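## Task

Remove cryo box W06 from the freezer and stand it upright in the transfer pan PAN. Then take cryo box M06, which currently sits in PAN, and stand it upright on the freezer's LOWER level with its front face pointing out toward the freezer opening. All other boxes must stay on their current levels and none may be dented. The wire shelf must still lie flat on its ledges, and PAN must still lie flat on the base plate. Finally, close the freezer door far enough that its catch engages; a lamp above the door going dark is not proof of that. Nothing may count as placed if it stays there only because the robot holds it. At the end, release everything and pull the gripper away; contact with or a grip on the door is still acceptable as clear.

## Robot and tools

Robot: one 7-joint arm with a two-finger parallel gripper. Joints, base to tip: waist, shoulder, upper arm roll, elbow, forearm roll, wrist pitch, wrist roll. Its base may sit slightly tilted on the table. The fingers point along the gripper's +z axis and close along its y axis. The reported hand point lies between the pads when closed; closed fingertips stick out about 19 mm past it (6 mm when fully open), and closing pushes the tips about 13 mm further out, so keep that clearance above surfaces.

Scene frame: origin on the table top under the arm base, +z up, +y to the left when facing along +x. Results report end_effector_position (metres) and end_effector_quat_wxyz in this frame; long reach makes the printed position less accurate. A "Hand target" line shows where the controller is currently driving the hand.

Setting: FREEZER is a loose table-top unit with a door that latches; keep it from shifting (a corner moving about a hand's width voids the job). Its UPPER level is a loose wire shelf resting on ledges. PAN is a loose tray on the base plate. Cardboard cryo boxes carry their ID on the lid and front face; an inventory sheet may be wrong, so identify boxes by the printed IDs. A box stacked on another box is not on a level. Loose items may get an occasional outside nudge. Nothing may leave the table or the work area.

execute_actions(actions): actions is a list of up to 15 actions; each action is a table of up to 15 rows, one per 1/30 s control step, and if shorter its final row repeats to fill 15 steps (0.5 s per action). Each row holds 8 numbers in [-1, 1]: dx, dy, dz, rx, ry, rz, position, speed. The first six are an offset of the hand, expressed in the gripper's own axes, from the hand's measured pose at the start of that action (for a call's first action, the last pose reported). Every row counts from that same start, not from the row before. Scale: 1.0 equals 0.6 m of translation or 180 degrees; rx, ry, rz form a single rotation vector. An empty list just returns state and images. Optionally 7 more numbers in [0, 1] follow: per-joint stiffness multipliers in joint order, kept until changed; low values may keep small motions from starting.

Gripper numbers: position +1 is fully open (85 mm), 0 about 41 mm, about -0.8 pads touch, -1 closes until blocked. speed sets finger rate: about 20 mm/s at -1, 85 at 0, 150 at +1. A full close grips with roughly 190 to 235 N per pad. To grip, hold position at -1; for a gentle grip open first, then command slightly narrower than the object. To release, command wider than the object. position_measured_pct is roughly 50 minus 50 times the finger position, so 0 means wide open; stopping under 90 short of the target means something is held or blocking, and about 90 means the pads met.

Per-step clipping: the commanded pose is limited to 70 mm and 16 degrees away from the measured pose, so big offsets take several actions; after an action the arm only continues up to the last clipped pose. Position wins over orientation if both cannot be met. The elbow will not fully straighten.

move(target, speed, blocking): target is one row (8 numbers, or 15 with stiffness) in the same gripper-frame offset layout, measured from the pose in the latest result that showed one; finger values are sent at the start. speed is path top speed in m/s, 0.002 to 0.5 (default 0.25), turning up to twice that in rad/s. The straight path lasts 0.5 to 10 s and ignores obstacles; faster or deeper-than-contact targets hit and press harder. The result adds a "move:" line with the ending (done, off_target, moving, held, fault), limits that acted (paced = pose clipped; held = some steps blocked, after which it may surge), and distance to target. blocking=false returns after 0.5 s; until a result shows it ended, other motion is refused, so use wait or stop.

wait(seconds): 0 to 10; lets time pass holding the last command, returning early if a move finishes. stop(): brakes a running move; fingers keep going. zoom_image(camera, region): camera is cam_high, cam_low or cam_wrist; region [x0, y0, x1, y1] in pixels of that camera's 896x504 image, at most 504 by 504. finished_scene(scene): ends the numbered scene irreversibly and reports success.

Other result lines: "pose unreachable" means the clearance check altered or blocked the command (a base mount counts as arm). Step readings list hand positions at some steps, HELD marking held-back steps. Joint torques are listed in joint order, with offsets and noise. Camera calibration (intrinsics and world-to-camera transforms) is given, accurate to a few degrees and millimetres.

Avoid: contact torque reaching a joint's load limit (50.2 N m for the first four joints, 31.6 for the last three, held weight included) causes a 10 s stop and skips the rest of the call. Holding loads heats motors: a MOTOR HOT warning from 60 °C, and at 75 °C an OVER-TEMPERATURE FAULT as the arm sinks. Also avoid drops, slips, slamming the door, hard hits, crushing boxes, tipping the shelf or PAN, and shoving the freezer.

Each tool is called after "Call:" by a JSON object that holds its "op" and its "data".

## Session

Call:
{"op": "execute_actions", "data": {"actions": []}}

Scene clock: 0.00 s.
end_effector_position=(+0.5187, +0.0482, +0.2601) position_measured_pct=0.0 end_effector_quat_wxyz=(-0.129, +0.342, +0.662, +0.654)
Joint positions: [ 0.782  0.946 -0.301  1.775 -1.227  1.462  2.15 ]
Joint velocities: [ 0.    -0.002 -0.     0.001 -0.     0.     0.   ]
Joint torques (N m, as the joint torque sensors report them, + toward a larger angle): no reading
Motor temperatures (°C, as the motors report them): [35 37 32 34 37 38 44]
Hand target: +0.519, +0.048, +0.260; -0.129, +0.342, +0.662, +0.654
Joint stiffness scale: [1. 1. 1. 1. 1. 1. 1.]

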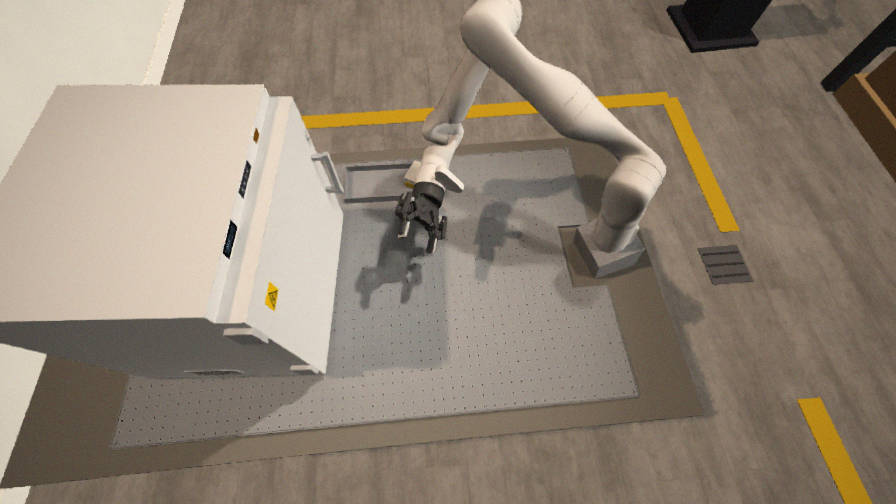

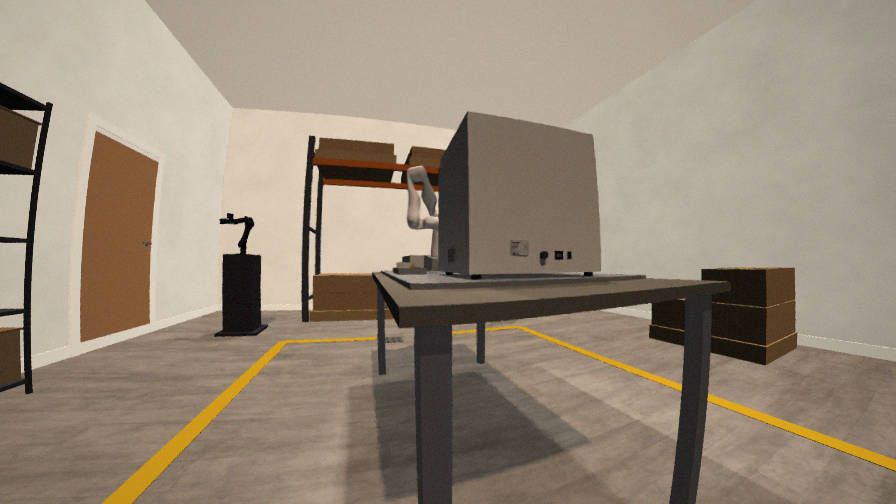

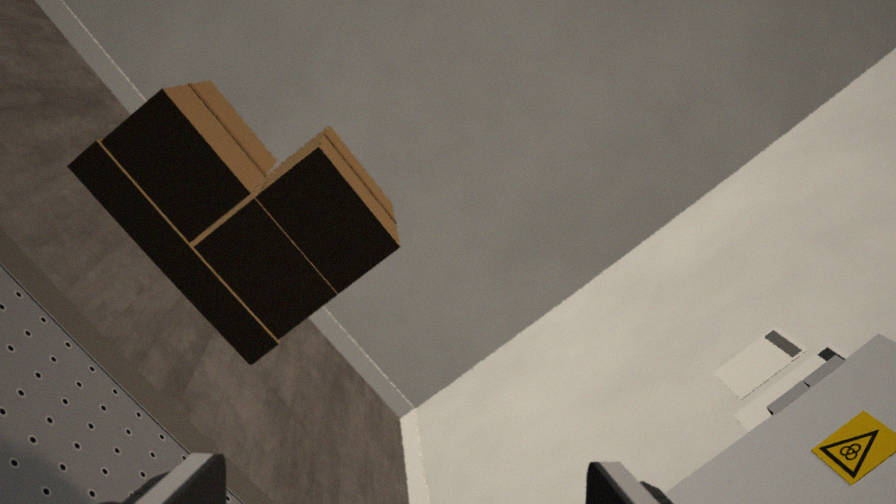

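Call:
{"op": "move", "data": {"target": [0,0.1,-0.34,-0.396,-0.156,0.267,1,0]}}

Call:
{"op": "zoom_image", "data": {"camera": "cam_high", "region": [240,70,520,260]}}

Scene clock: 4.23 s.
end_effector_position=(+0.5013, -0.1497, +0.3313) position_measured_pct=0.0 end_effector_quat_wxyz=(-0.010, +0.703, +0.006, +0.711)
Joint positions: [ 1.186  0.994 -0.519  2.575 -2.277  1.688  2.075]
Joint velocities: [ 0.093  0.025 -0.131  0.    -0.019 -0.092  0.068]
Joint torques (N m, as the joint torque sensors report them, + toward a larger angle): [  2.63 -13.79  -2.39   2.03   1.87   2.2   -0.07]
Motor temperatures (°C, as the motors report them): [35 37 32 34 37 38 44]
Hand target: +0.500, -0.152, +0.329; -0.007, +0.705, +0.003, +0.709
Off the commanded pose: 0.003 m, 2 deg.
Joint stiffness scale: [1. 1. 1. 1. 1. 1. 1.]
joint sent to its limit — the command would take joint 4 (elbow) past its upper limit, so that joint was sent only as far as its limit.
move: done
camera_calibration (this result's frames):
cam_wrist: T_world_to_cam=[[-0.0177273, -0.998897, 0.0434737, -0.165811], [0.0207588, -0.0438388, -0.998823, 0.374751], [0.999627, -0.016804, 0.021513, -0.360194], [0, 0, 0, 1]] pos_world=[0.349341, -0.155253, 0.389267]

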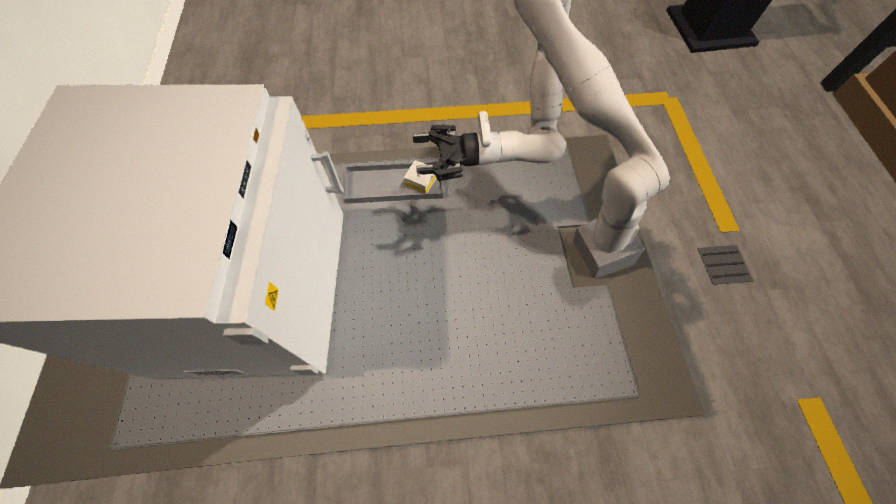

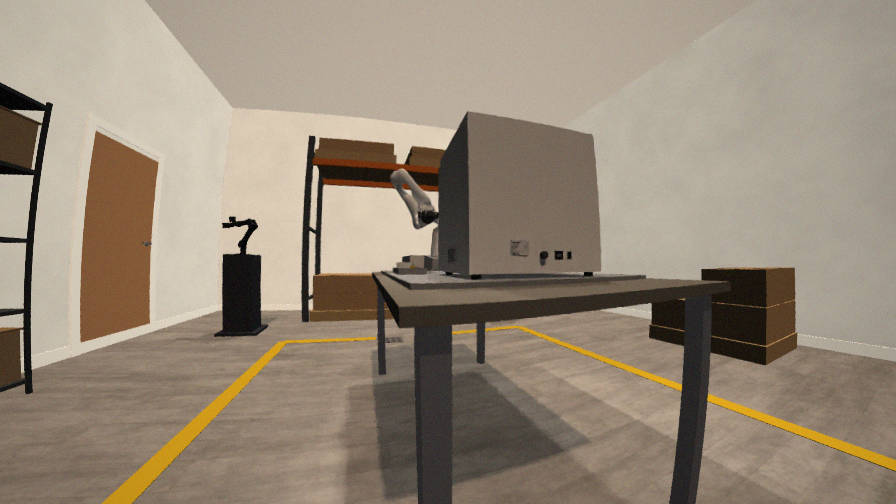

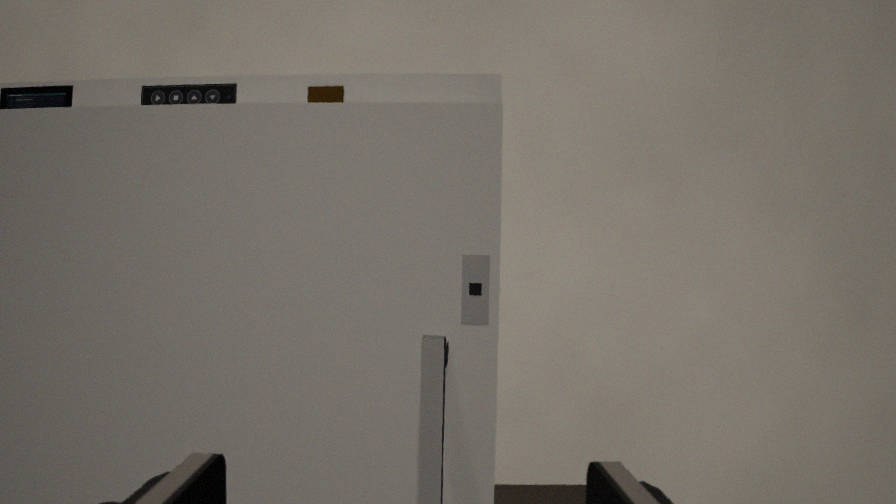

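Region (240, 70, 520, 260) of cam_high's 896x504 image, scaled by 1.800, with more detail than that image has; it fills the top 342 rows of this view, and the rest is white.

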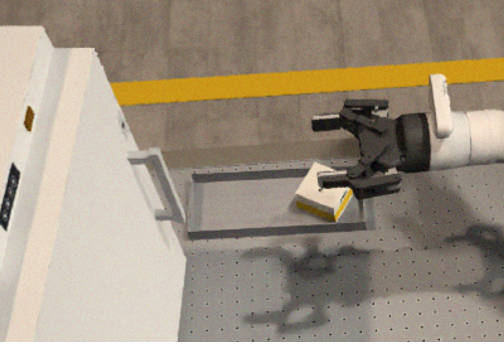

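Call:
{"op": "move", "data": {"target": [-0.08,0.008,0.325,0,0,0,0.3,0], "speed": 0.15}}

Call:
{"op": "move", "data": {"target": [0,0,0,0,0,0,-1,0]}}

Call:
{"op": "move", "data": {"target": [0,-0.015,-0.08,-0.035,0,0,-1,0], "speed": 0.04}}

Scene clock: 6.27 s.
end_effector_position=(+0.6956, -0.1508, +0.2885) position_measured_pct=34.9 end_effector_quat_wxyz=(-0.007, +0.701, +0.011, +0.713)
Joint positions: [ 0.899  1.014 -0.652  2.054 -2.606  1.36   1.914]
Joint velocities: [-0.006 -0.     0.    -0.001  0.002  0.001 -0.002]
Joint torques (N m, as the joint torque sensors report them, + toward a larger angle): [  2.91 -18.7   -4.75  -2.71   1.12   2.69  -0.1 ]
Motor temperatures (°C, as the motors report them): [35 37 32 34 37 38 44]
Hand target: +0.697, -0.150, +0.286; -0.010, +0.703, +0.006, +0.711
Off the commanded pose: 0.003 m, 1 deg.
Joint stiffness scale: [1. 1. 1. 1. 1. 1. 1.]
move: done
camera_calibration (this result's frames):
cam_wrist: T_world_to_cam=[[-0.0164999, -0.998387, 0.0543259, -0.165559], [0.0254038, -0.0547344, -0.998178, 0.322809], [0.999541, -0.0150898, 0.0262659, -0.554583], [0, 0, 0, 1]] pos_world=[0.543396, -0.155992, 0.345782]

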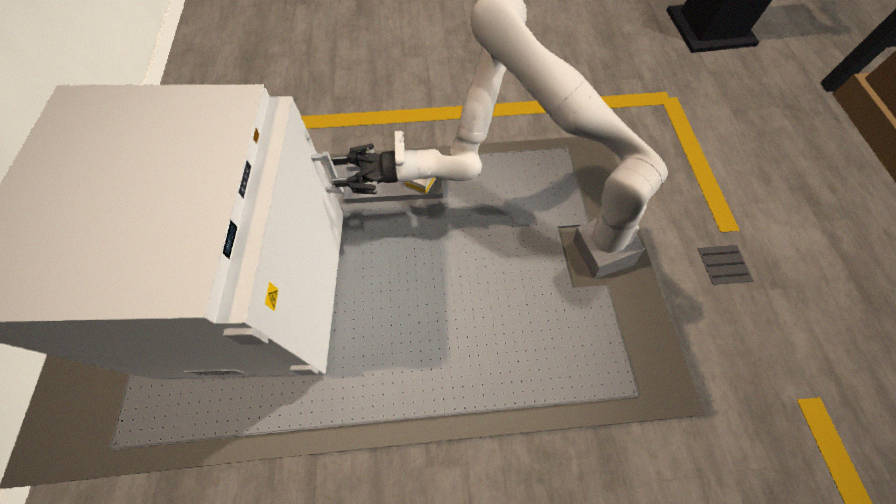

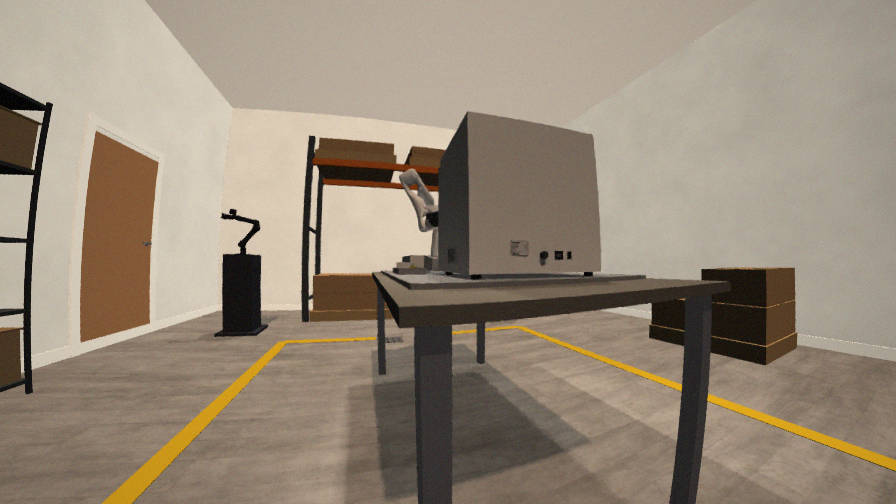

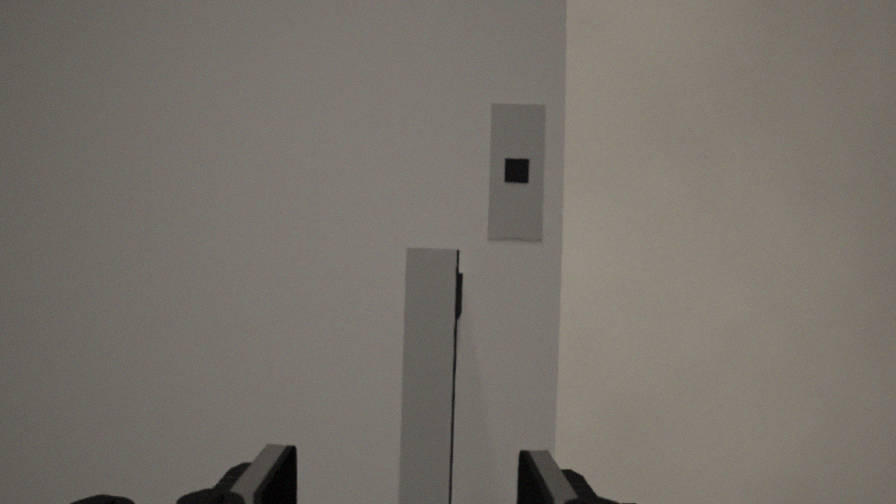

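Scene clock: 7.10 s.
end_effector_position=(+0.6953, -0.1550, +0.2885) position_measured_pct=82.1 end_effector_quat_wxyz=(-0.003, +0.701, +0.008, +0.713)
Joint positions: [ 0.903  1.014 -0.652  2.053 -2.611  1.36   1.914]
Joint velocities: [-0.    -0.    -0.001 -0.     0.002 -0.    -0.   ]
Joint torques (N m, as the joint torque sensors report them, + toward a larger angle): [ -1.31 -18.63  -6.45  -3.46   2.22   1.39  -0.05]
Motor temperatures (°C, as the motors report them): [35 37 32 34 37 38 44]
Hand target: +0.696, -0.151, +0.288; -0.007, +0.701, +0.011, +0.713
Off the commanded pose: 0.004 m, 0 deg.
Joint stiffness scale: [1. 1. 1. 1. 1. 1. 1.]
move: off_target
camera_calibration (this result's frames):
cam_wrist: T_world_to_cam=[[-0.0250508, -0.998196, 0.0545726, -0.163843], [0.0242866, -0.0551813, -0.998181, 0.323279], [0.999391, -0.0236798, 0.0256251, -0.555367], [0, 0, 0, 1]] pos_world=[0.543073, -0.158859, 0.345864]

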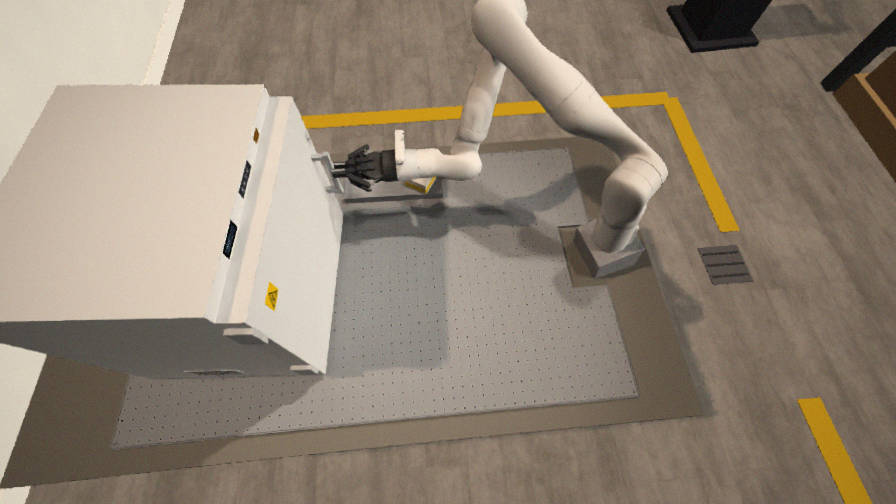

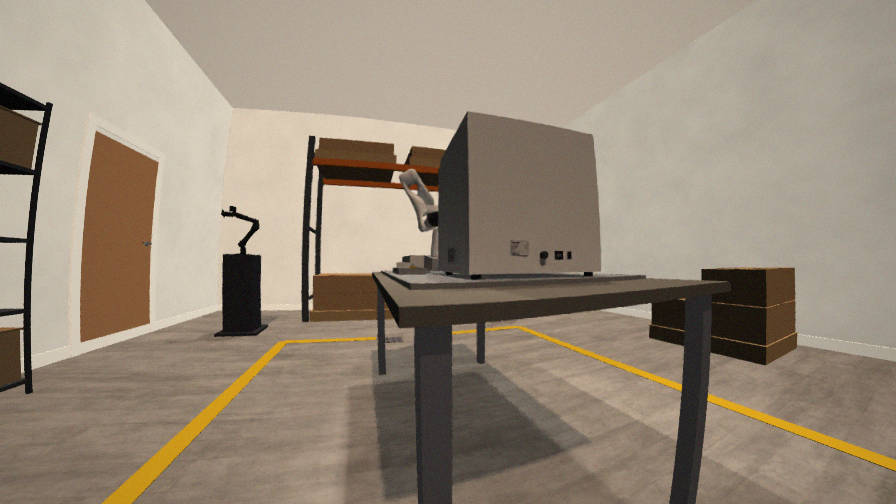

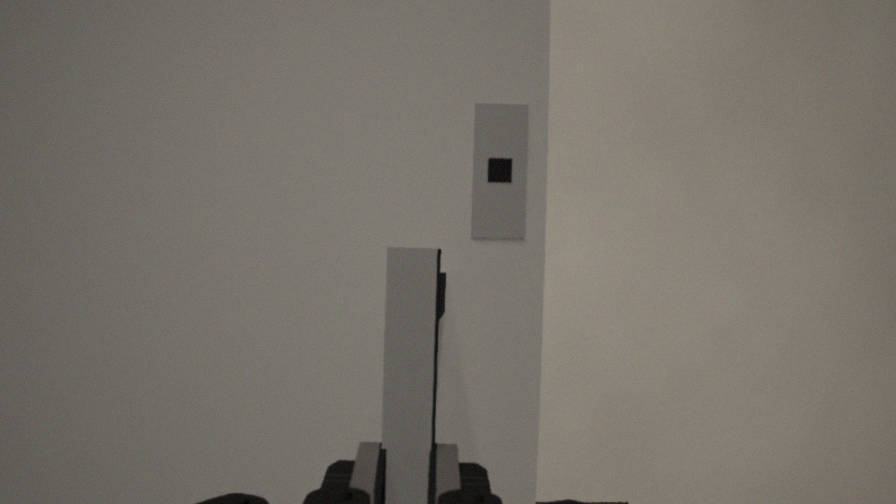

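Scene clock: 8.77 s.
end_effector_position=(+0.6490, -0.1419, +0.2884) position_measured_pct=82.1 end_effector_quat_wxyz=(+0.029, +0.700, -0.027, +0.713)
Joint positions: [ 0.864  1.027 -0.662  2.238 -2.743  1.585  2.032]
Joint velocities: [-0.004  0.001 -0.     0.002 -0.006  0.006 -0.002]
Joint torques (N m, as the joint torque sensors report them, + toward a larger angle): [  6.18 -17.46  -2.63  -0.9    0.68   3.43  -0.18]
Motor temperatures (°C, as the motors report them): [35 37 32 34 37 38 44]
Hand target: +0.647, -0.147, +0.288; +0.035, +0.700, -0.031, +0.712
Off the commanded pose: 0.005 m, 1 deg.
Joint stiffness scale: [1. 1. 1. 1. 1. 1. 1.]
move: off_target
camera_calibration (this result's frames):
cam_wrist: T_world_to_cam=[[-0.119605, -0.991564, 0.0499592, -0.088226], [0.0206312, -0.0527919, -0.998392, 0.327795], [0.992607, -0.118382, 0.0267714, -0.51815], [0, 0, 0, 1]] pos_world=[0.497004, -0.131517, 0.345547]

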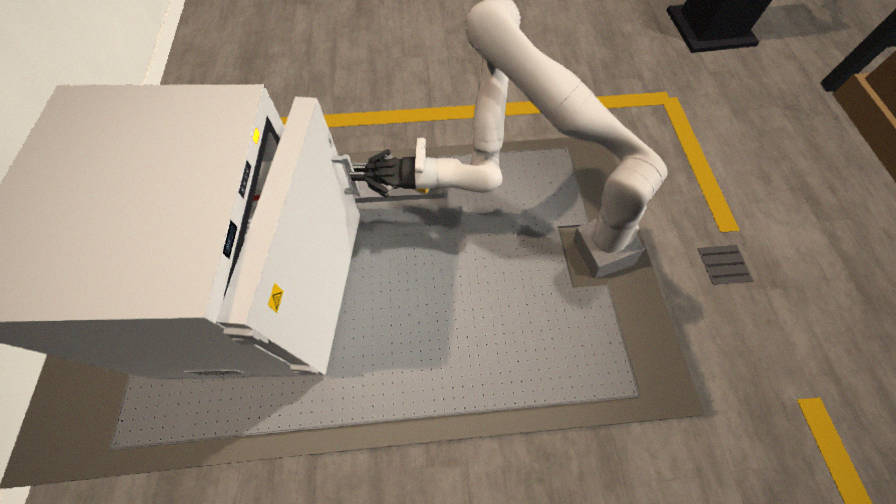

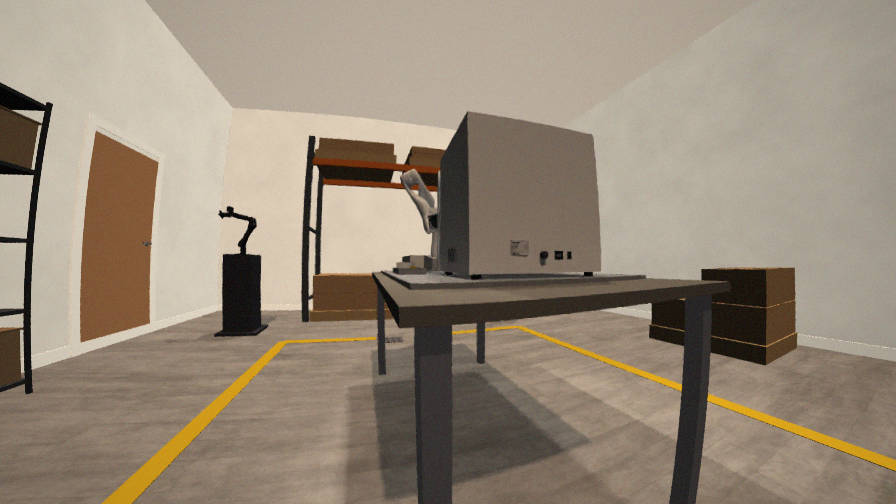

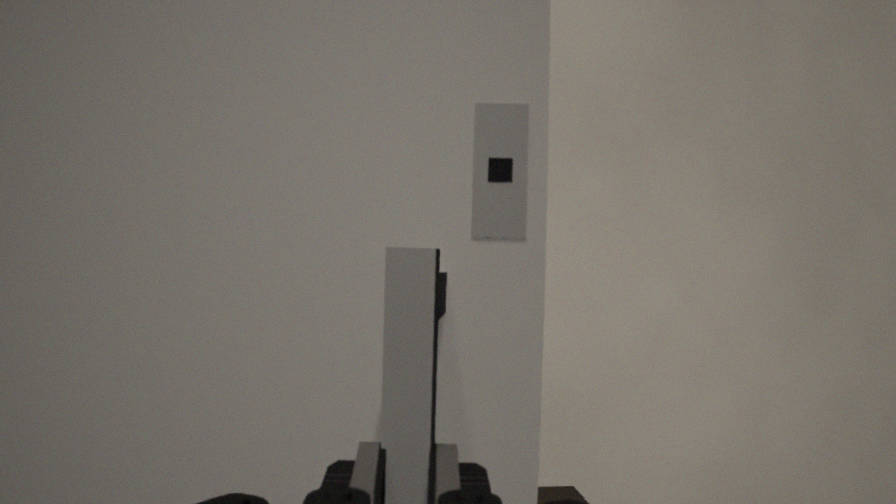

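Call:
{"op": "move", "data": {"target": [0,-0.042,-0.12,-0.056,0,0,-1,0], "speed": 0.06}}

Call:
{"op": "move", "data": {"target": [0,0,0,0,0,0,0,0]}}

Call:
{"op": "move", "data": {"target": [0,0,-0.05,0,0,0,0,0]}}

Call:
{"op": "move", "data": {"target": [0,0.2,0.05,0.33,0,0,-1,0]}}

Scene clock: 10.67 s.
end_effector_position=(+0.5812, -0.1101, +0.2881) position_measured_pct=82.1 end_effector_quat_wxyz=(+0.088, +0.694, -0.088, +0.709)
Joint positions: [ 0.699  1.149 -0.756  2.481 -2.984  2.067  2.211]
Joint velocities: [-0.011  0.006 -0.001  0.001 -0.012  0.015 -0.002]
Joint torques (N m, as the joint torque sensors report them, + toward a larger angle): [  3.18 -16.3   -3.31   2.46   1.96   2.59  -0.47]
Motor temperatures (°C, as the motors report them): [35 37 32 34 37 39 44]
Hand target: +0.579, -0.111, +0.287; +0.090, +0.695, -0.090, +0.708
Off the commanded pose: 0.002 m, 0 deg.
Joint stiffness scale: [1. 1. 1. 1. 1. 1. 1.]
move: done
camera_calibration (this result's frames):
cam_wrist: T_world_to_cam=[[-0.286175, -0.957151, 0.0443403, 0.0373717], [0.0169666, -0.0513304, -0.998538, 0.33295], [0.958027, -0.285004, 0.0309291, -0.446487], [0, 0, 0, 1]] pos_world=[0.432792, -0.0743897, 0.344616]

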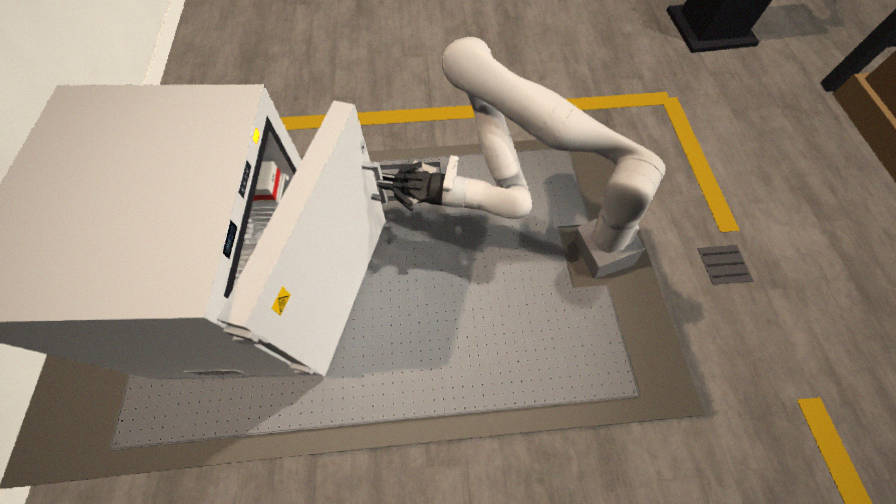

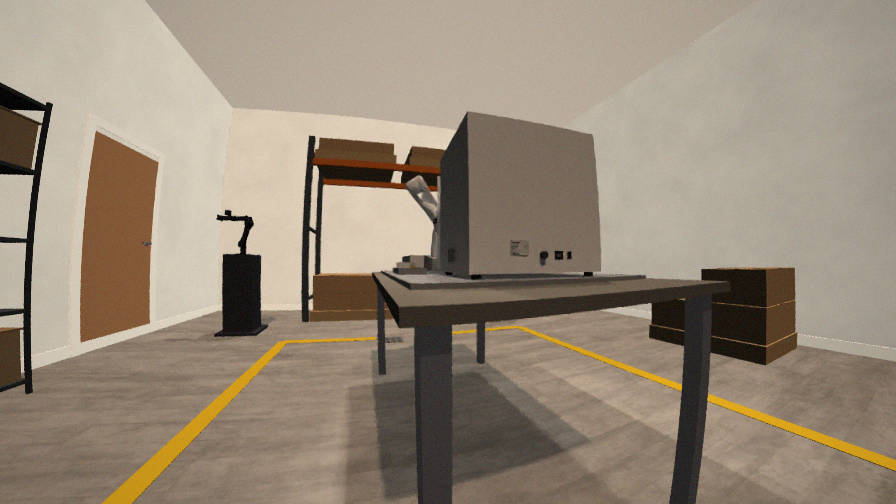

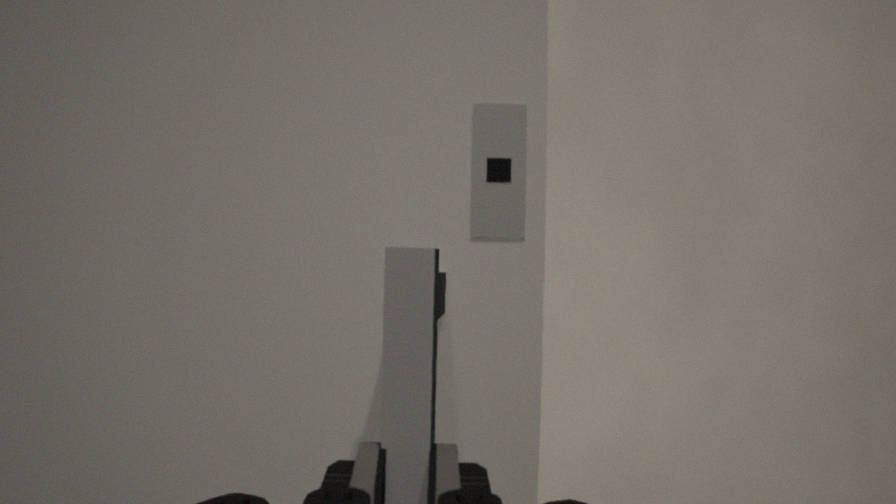

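Scene clock: 11.40 s.
end_effector_position=(+0.5812, -0.1101, +0.2881) position_measured_pct=50.0 end_effector_quat_wxyz=(+0.088, +0.694, -0.088, +0.709)
Joint positions: [ 0.698  1.149 -0.756  2.481 -2.984  2.067  2.211]
Joint velocities: [-0.    -0.    -0.001 -0.    -0.     0.001 -0.001]
Joint torques (N m, as the joint torque sensors report them, + toward a larger angle): [  1.97 -16.07  -3.61   1.5    1.8    2.17  -0.1 ]
Motor temperatures (°C, as the motors report them): [35 37 32 34 37 39 44]
Hand target: +0.581, -0.110, +0.288; +0.088, +0.694, -0.088, +0.709
Off the commanded pose: 0.000 m, 0 deg.
Joint stiffness scale: [1. 1. 1. 1. 1. 1. 1.]
move: done
camera_calibration (this result's frames):
cam_wrist: T_world_to_cam=[[-0.286216, -0.957138, 0.0443503, 0.037417], [0.0169917, -0.0513496, -0.998536, 0.332935], [0.958015, -0.285043, 0.0309604, -0.446485], [0, 0, 0, 1]] pos_world=[0.432792, -0.0743582, 0.344611]

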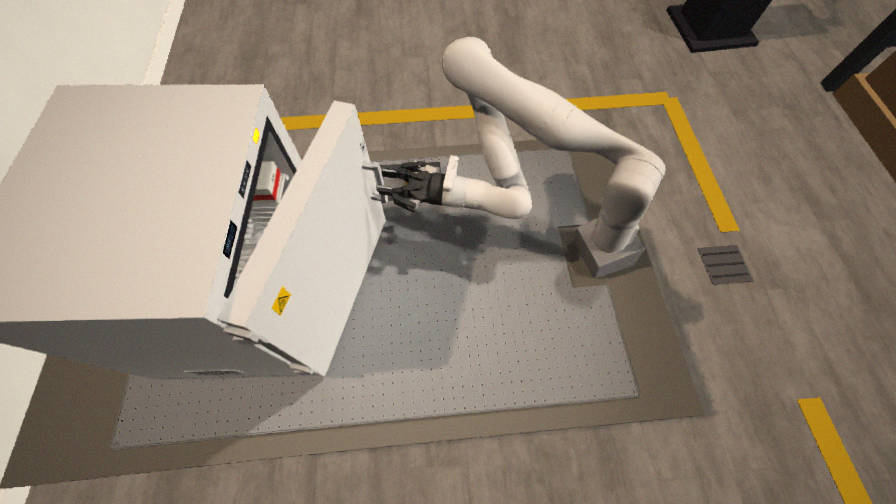

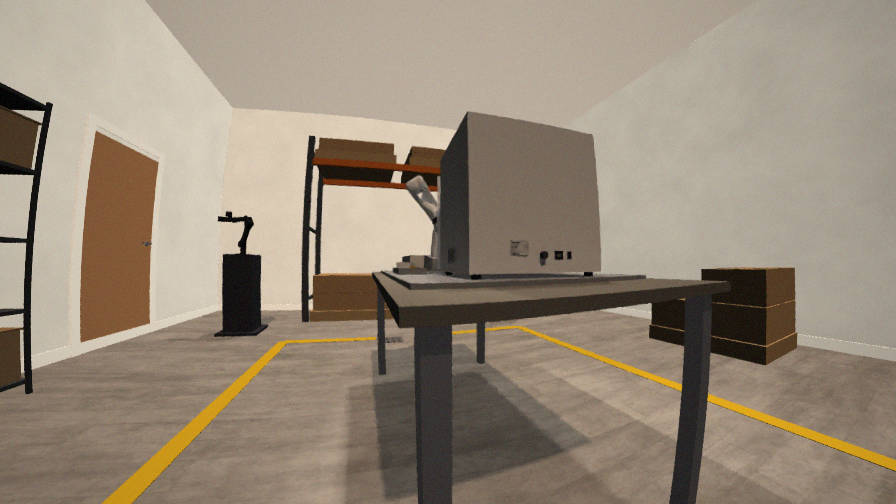

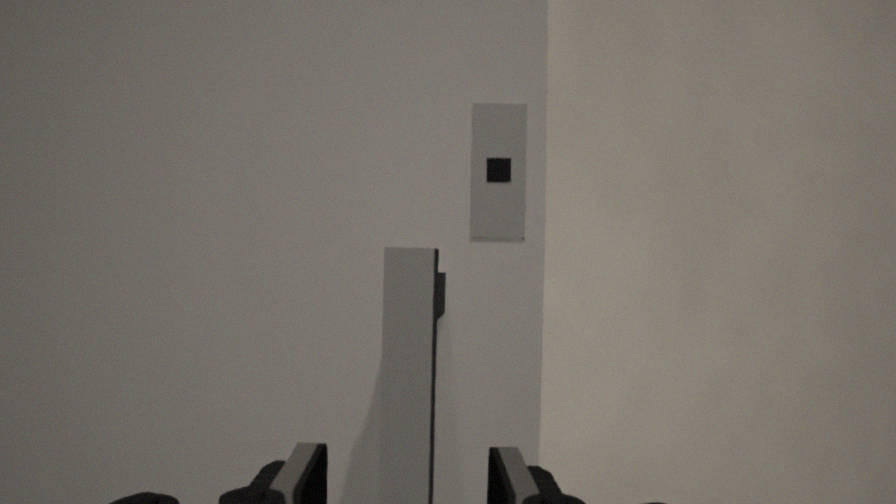

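Scene clock: 12.67 s.
end_effector_position=(+0.5522, -0.1010, +0.2856) position_measured_pct=50.0 end_effector_quat_wxyz=(+0.086, +0.697, -0.085, +0.707)
Joint positions: [ 0.844  1.379 -1.003  2.562 -2.797  2.091  2.618]
Joint velocities: [ 0.003  0.01  -0.004 -0.     0.003 -0.     0.006]
Joint torques (N m, as the joint torque sensors report them, + toward a larger angle): [  2.15 -15.08  -5.06   2.9    2.68   1.12  -0.16]
Motor temperatures (°C, as the motors report them): [35 37 32 34 37 39 44]
Hand target: +0.552, -0.102, +0.288; +0.088, +0.694, -0.088, +0.710
Off the commanded pose: 0.003 m, 1 deg.
Joint stiffness scale: [1. 1. 1. 1. 1. 1. 1.]
joint sent to its limit — the command would take joint 6 (wrist pitch) past its upper limit, so that joint was sent only as far as its limit.
move: done
camera_calibration (this result's frames):
cam_wrist: T_world_to_cam=[[-0.279829, -0.958846, 0.0480687, 0.0332045], [0.0096504, -0.0528758, -0.998554, 0.335264], [0.960001, -0.278961, 0.0240494, -0.414514], [0, 0, 0, 1]] pos_world=[0.40399, -0.0660679, 0.343152]

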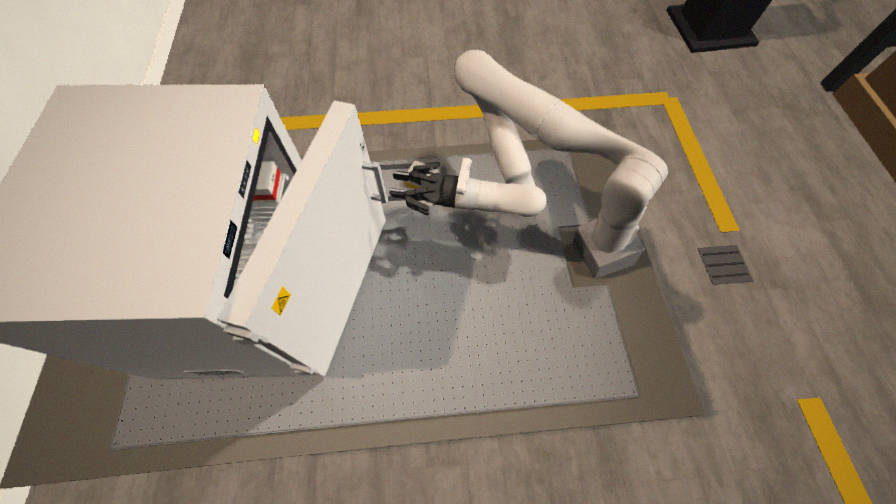

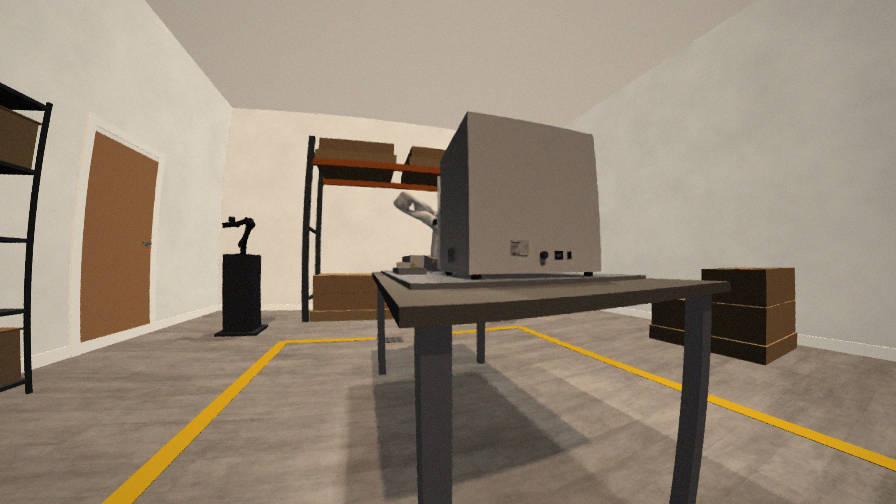

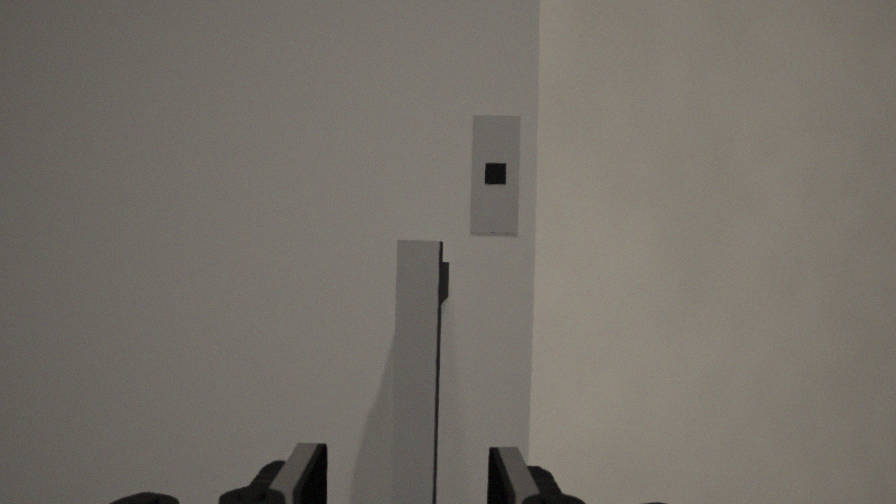

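Scene clock: 15.27 s.
end_effector_position=(+0.5532, -0.2272, +0.2871) position_measured_pct=91.7 end_effector_quat_wxyz=(-0.264, +0.651, +0.276, +0.657)
Joint positions: [ 1.317  1.163 -0.562  1.467 -1.186  1.433  1.008]
Joint velocities: [-0.003  0.006  0.    -0.003  0.001  0.    -0.001]
Joint torques (N m, as the joint torque sensors report them, + toward a larger angle): [  4.27 -20.44  -5.1   -3.83  -1.31   2.34  -0.18]
Motor temperatures (°C, as the motors report them): [35 37 32 34 37 39 44]
Hand target: +0.552, -0.226, +0.285; -0.268, +0.650, +0.276, +0.655
Off the commanded pose: 0.003 m, 1 deg.
Joint stiffness scale: [1. 1. 1. 1. 1. 1. 1.]
move: done
camera_calibration (this result's frames):
cam_wrist: T_world_to_cam=[[0.6746, -0.735065, 0.0677845, -0.570463], [0.0544569, -0.0420199, -0.997632, 0.30752], [0.736172, 0.676694, 0.0116827, -0.106248], [0, 0, 0, 1]] pos_world=[0.446304, -0.334508, 0.346702]

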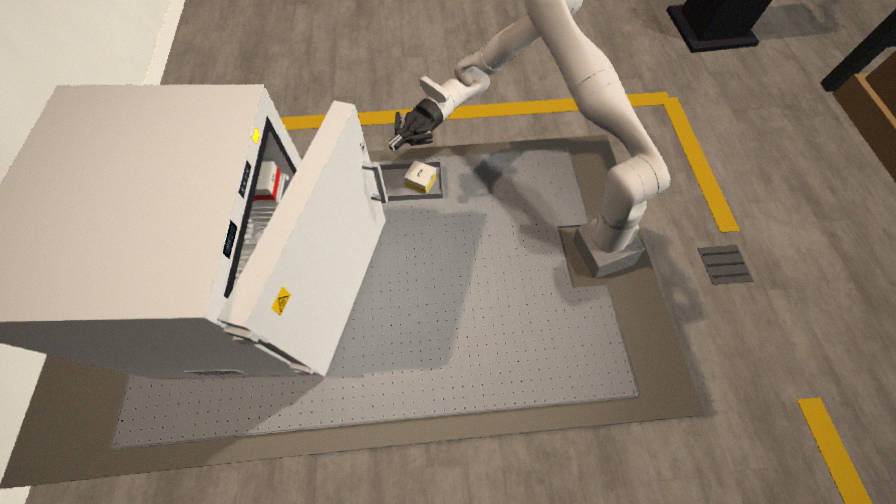

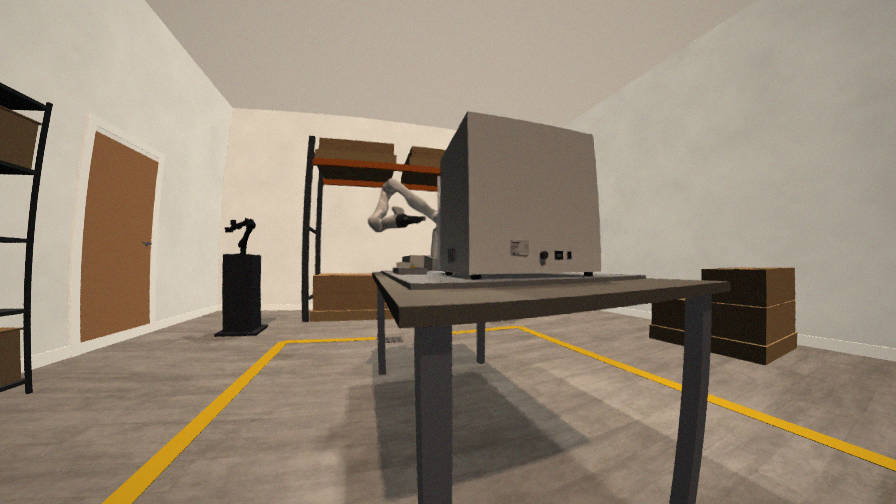

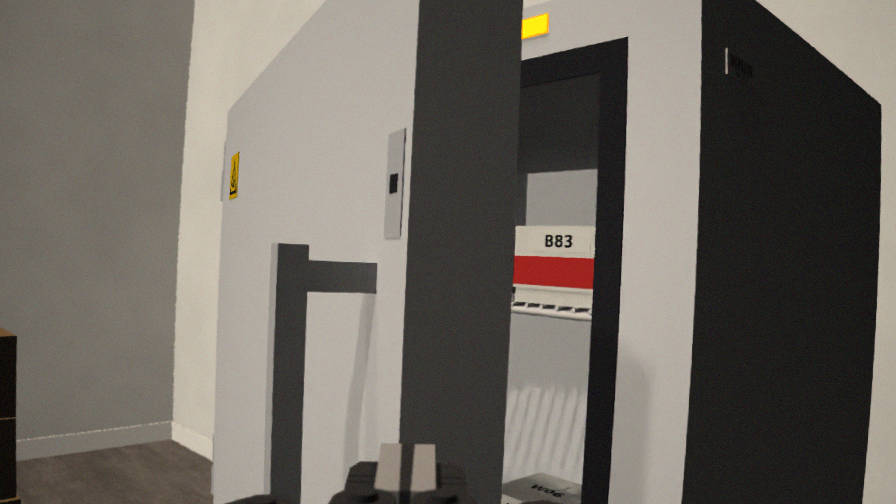

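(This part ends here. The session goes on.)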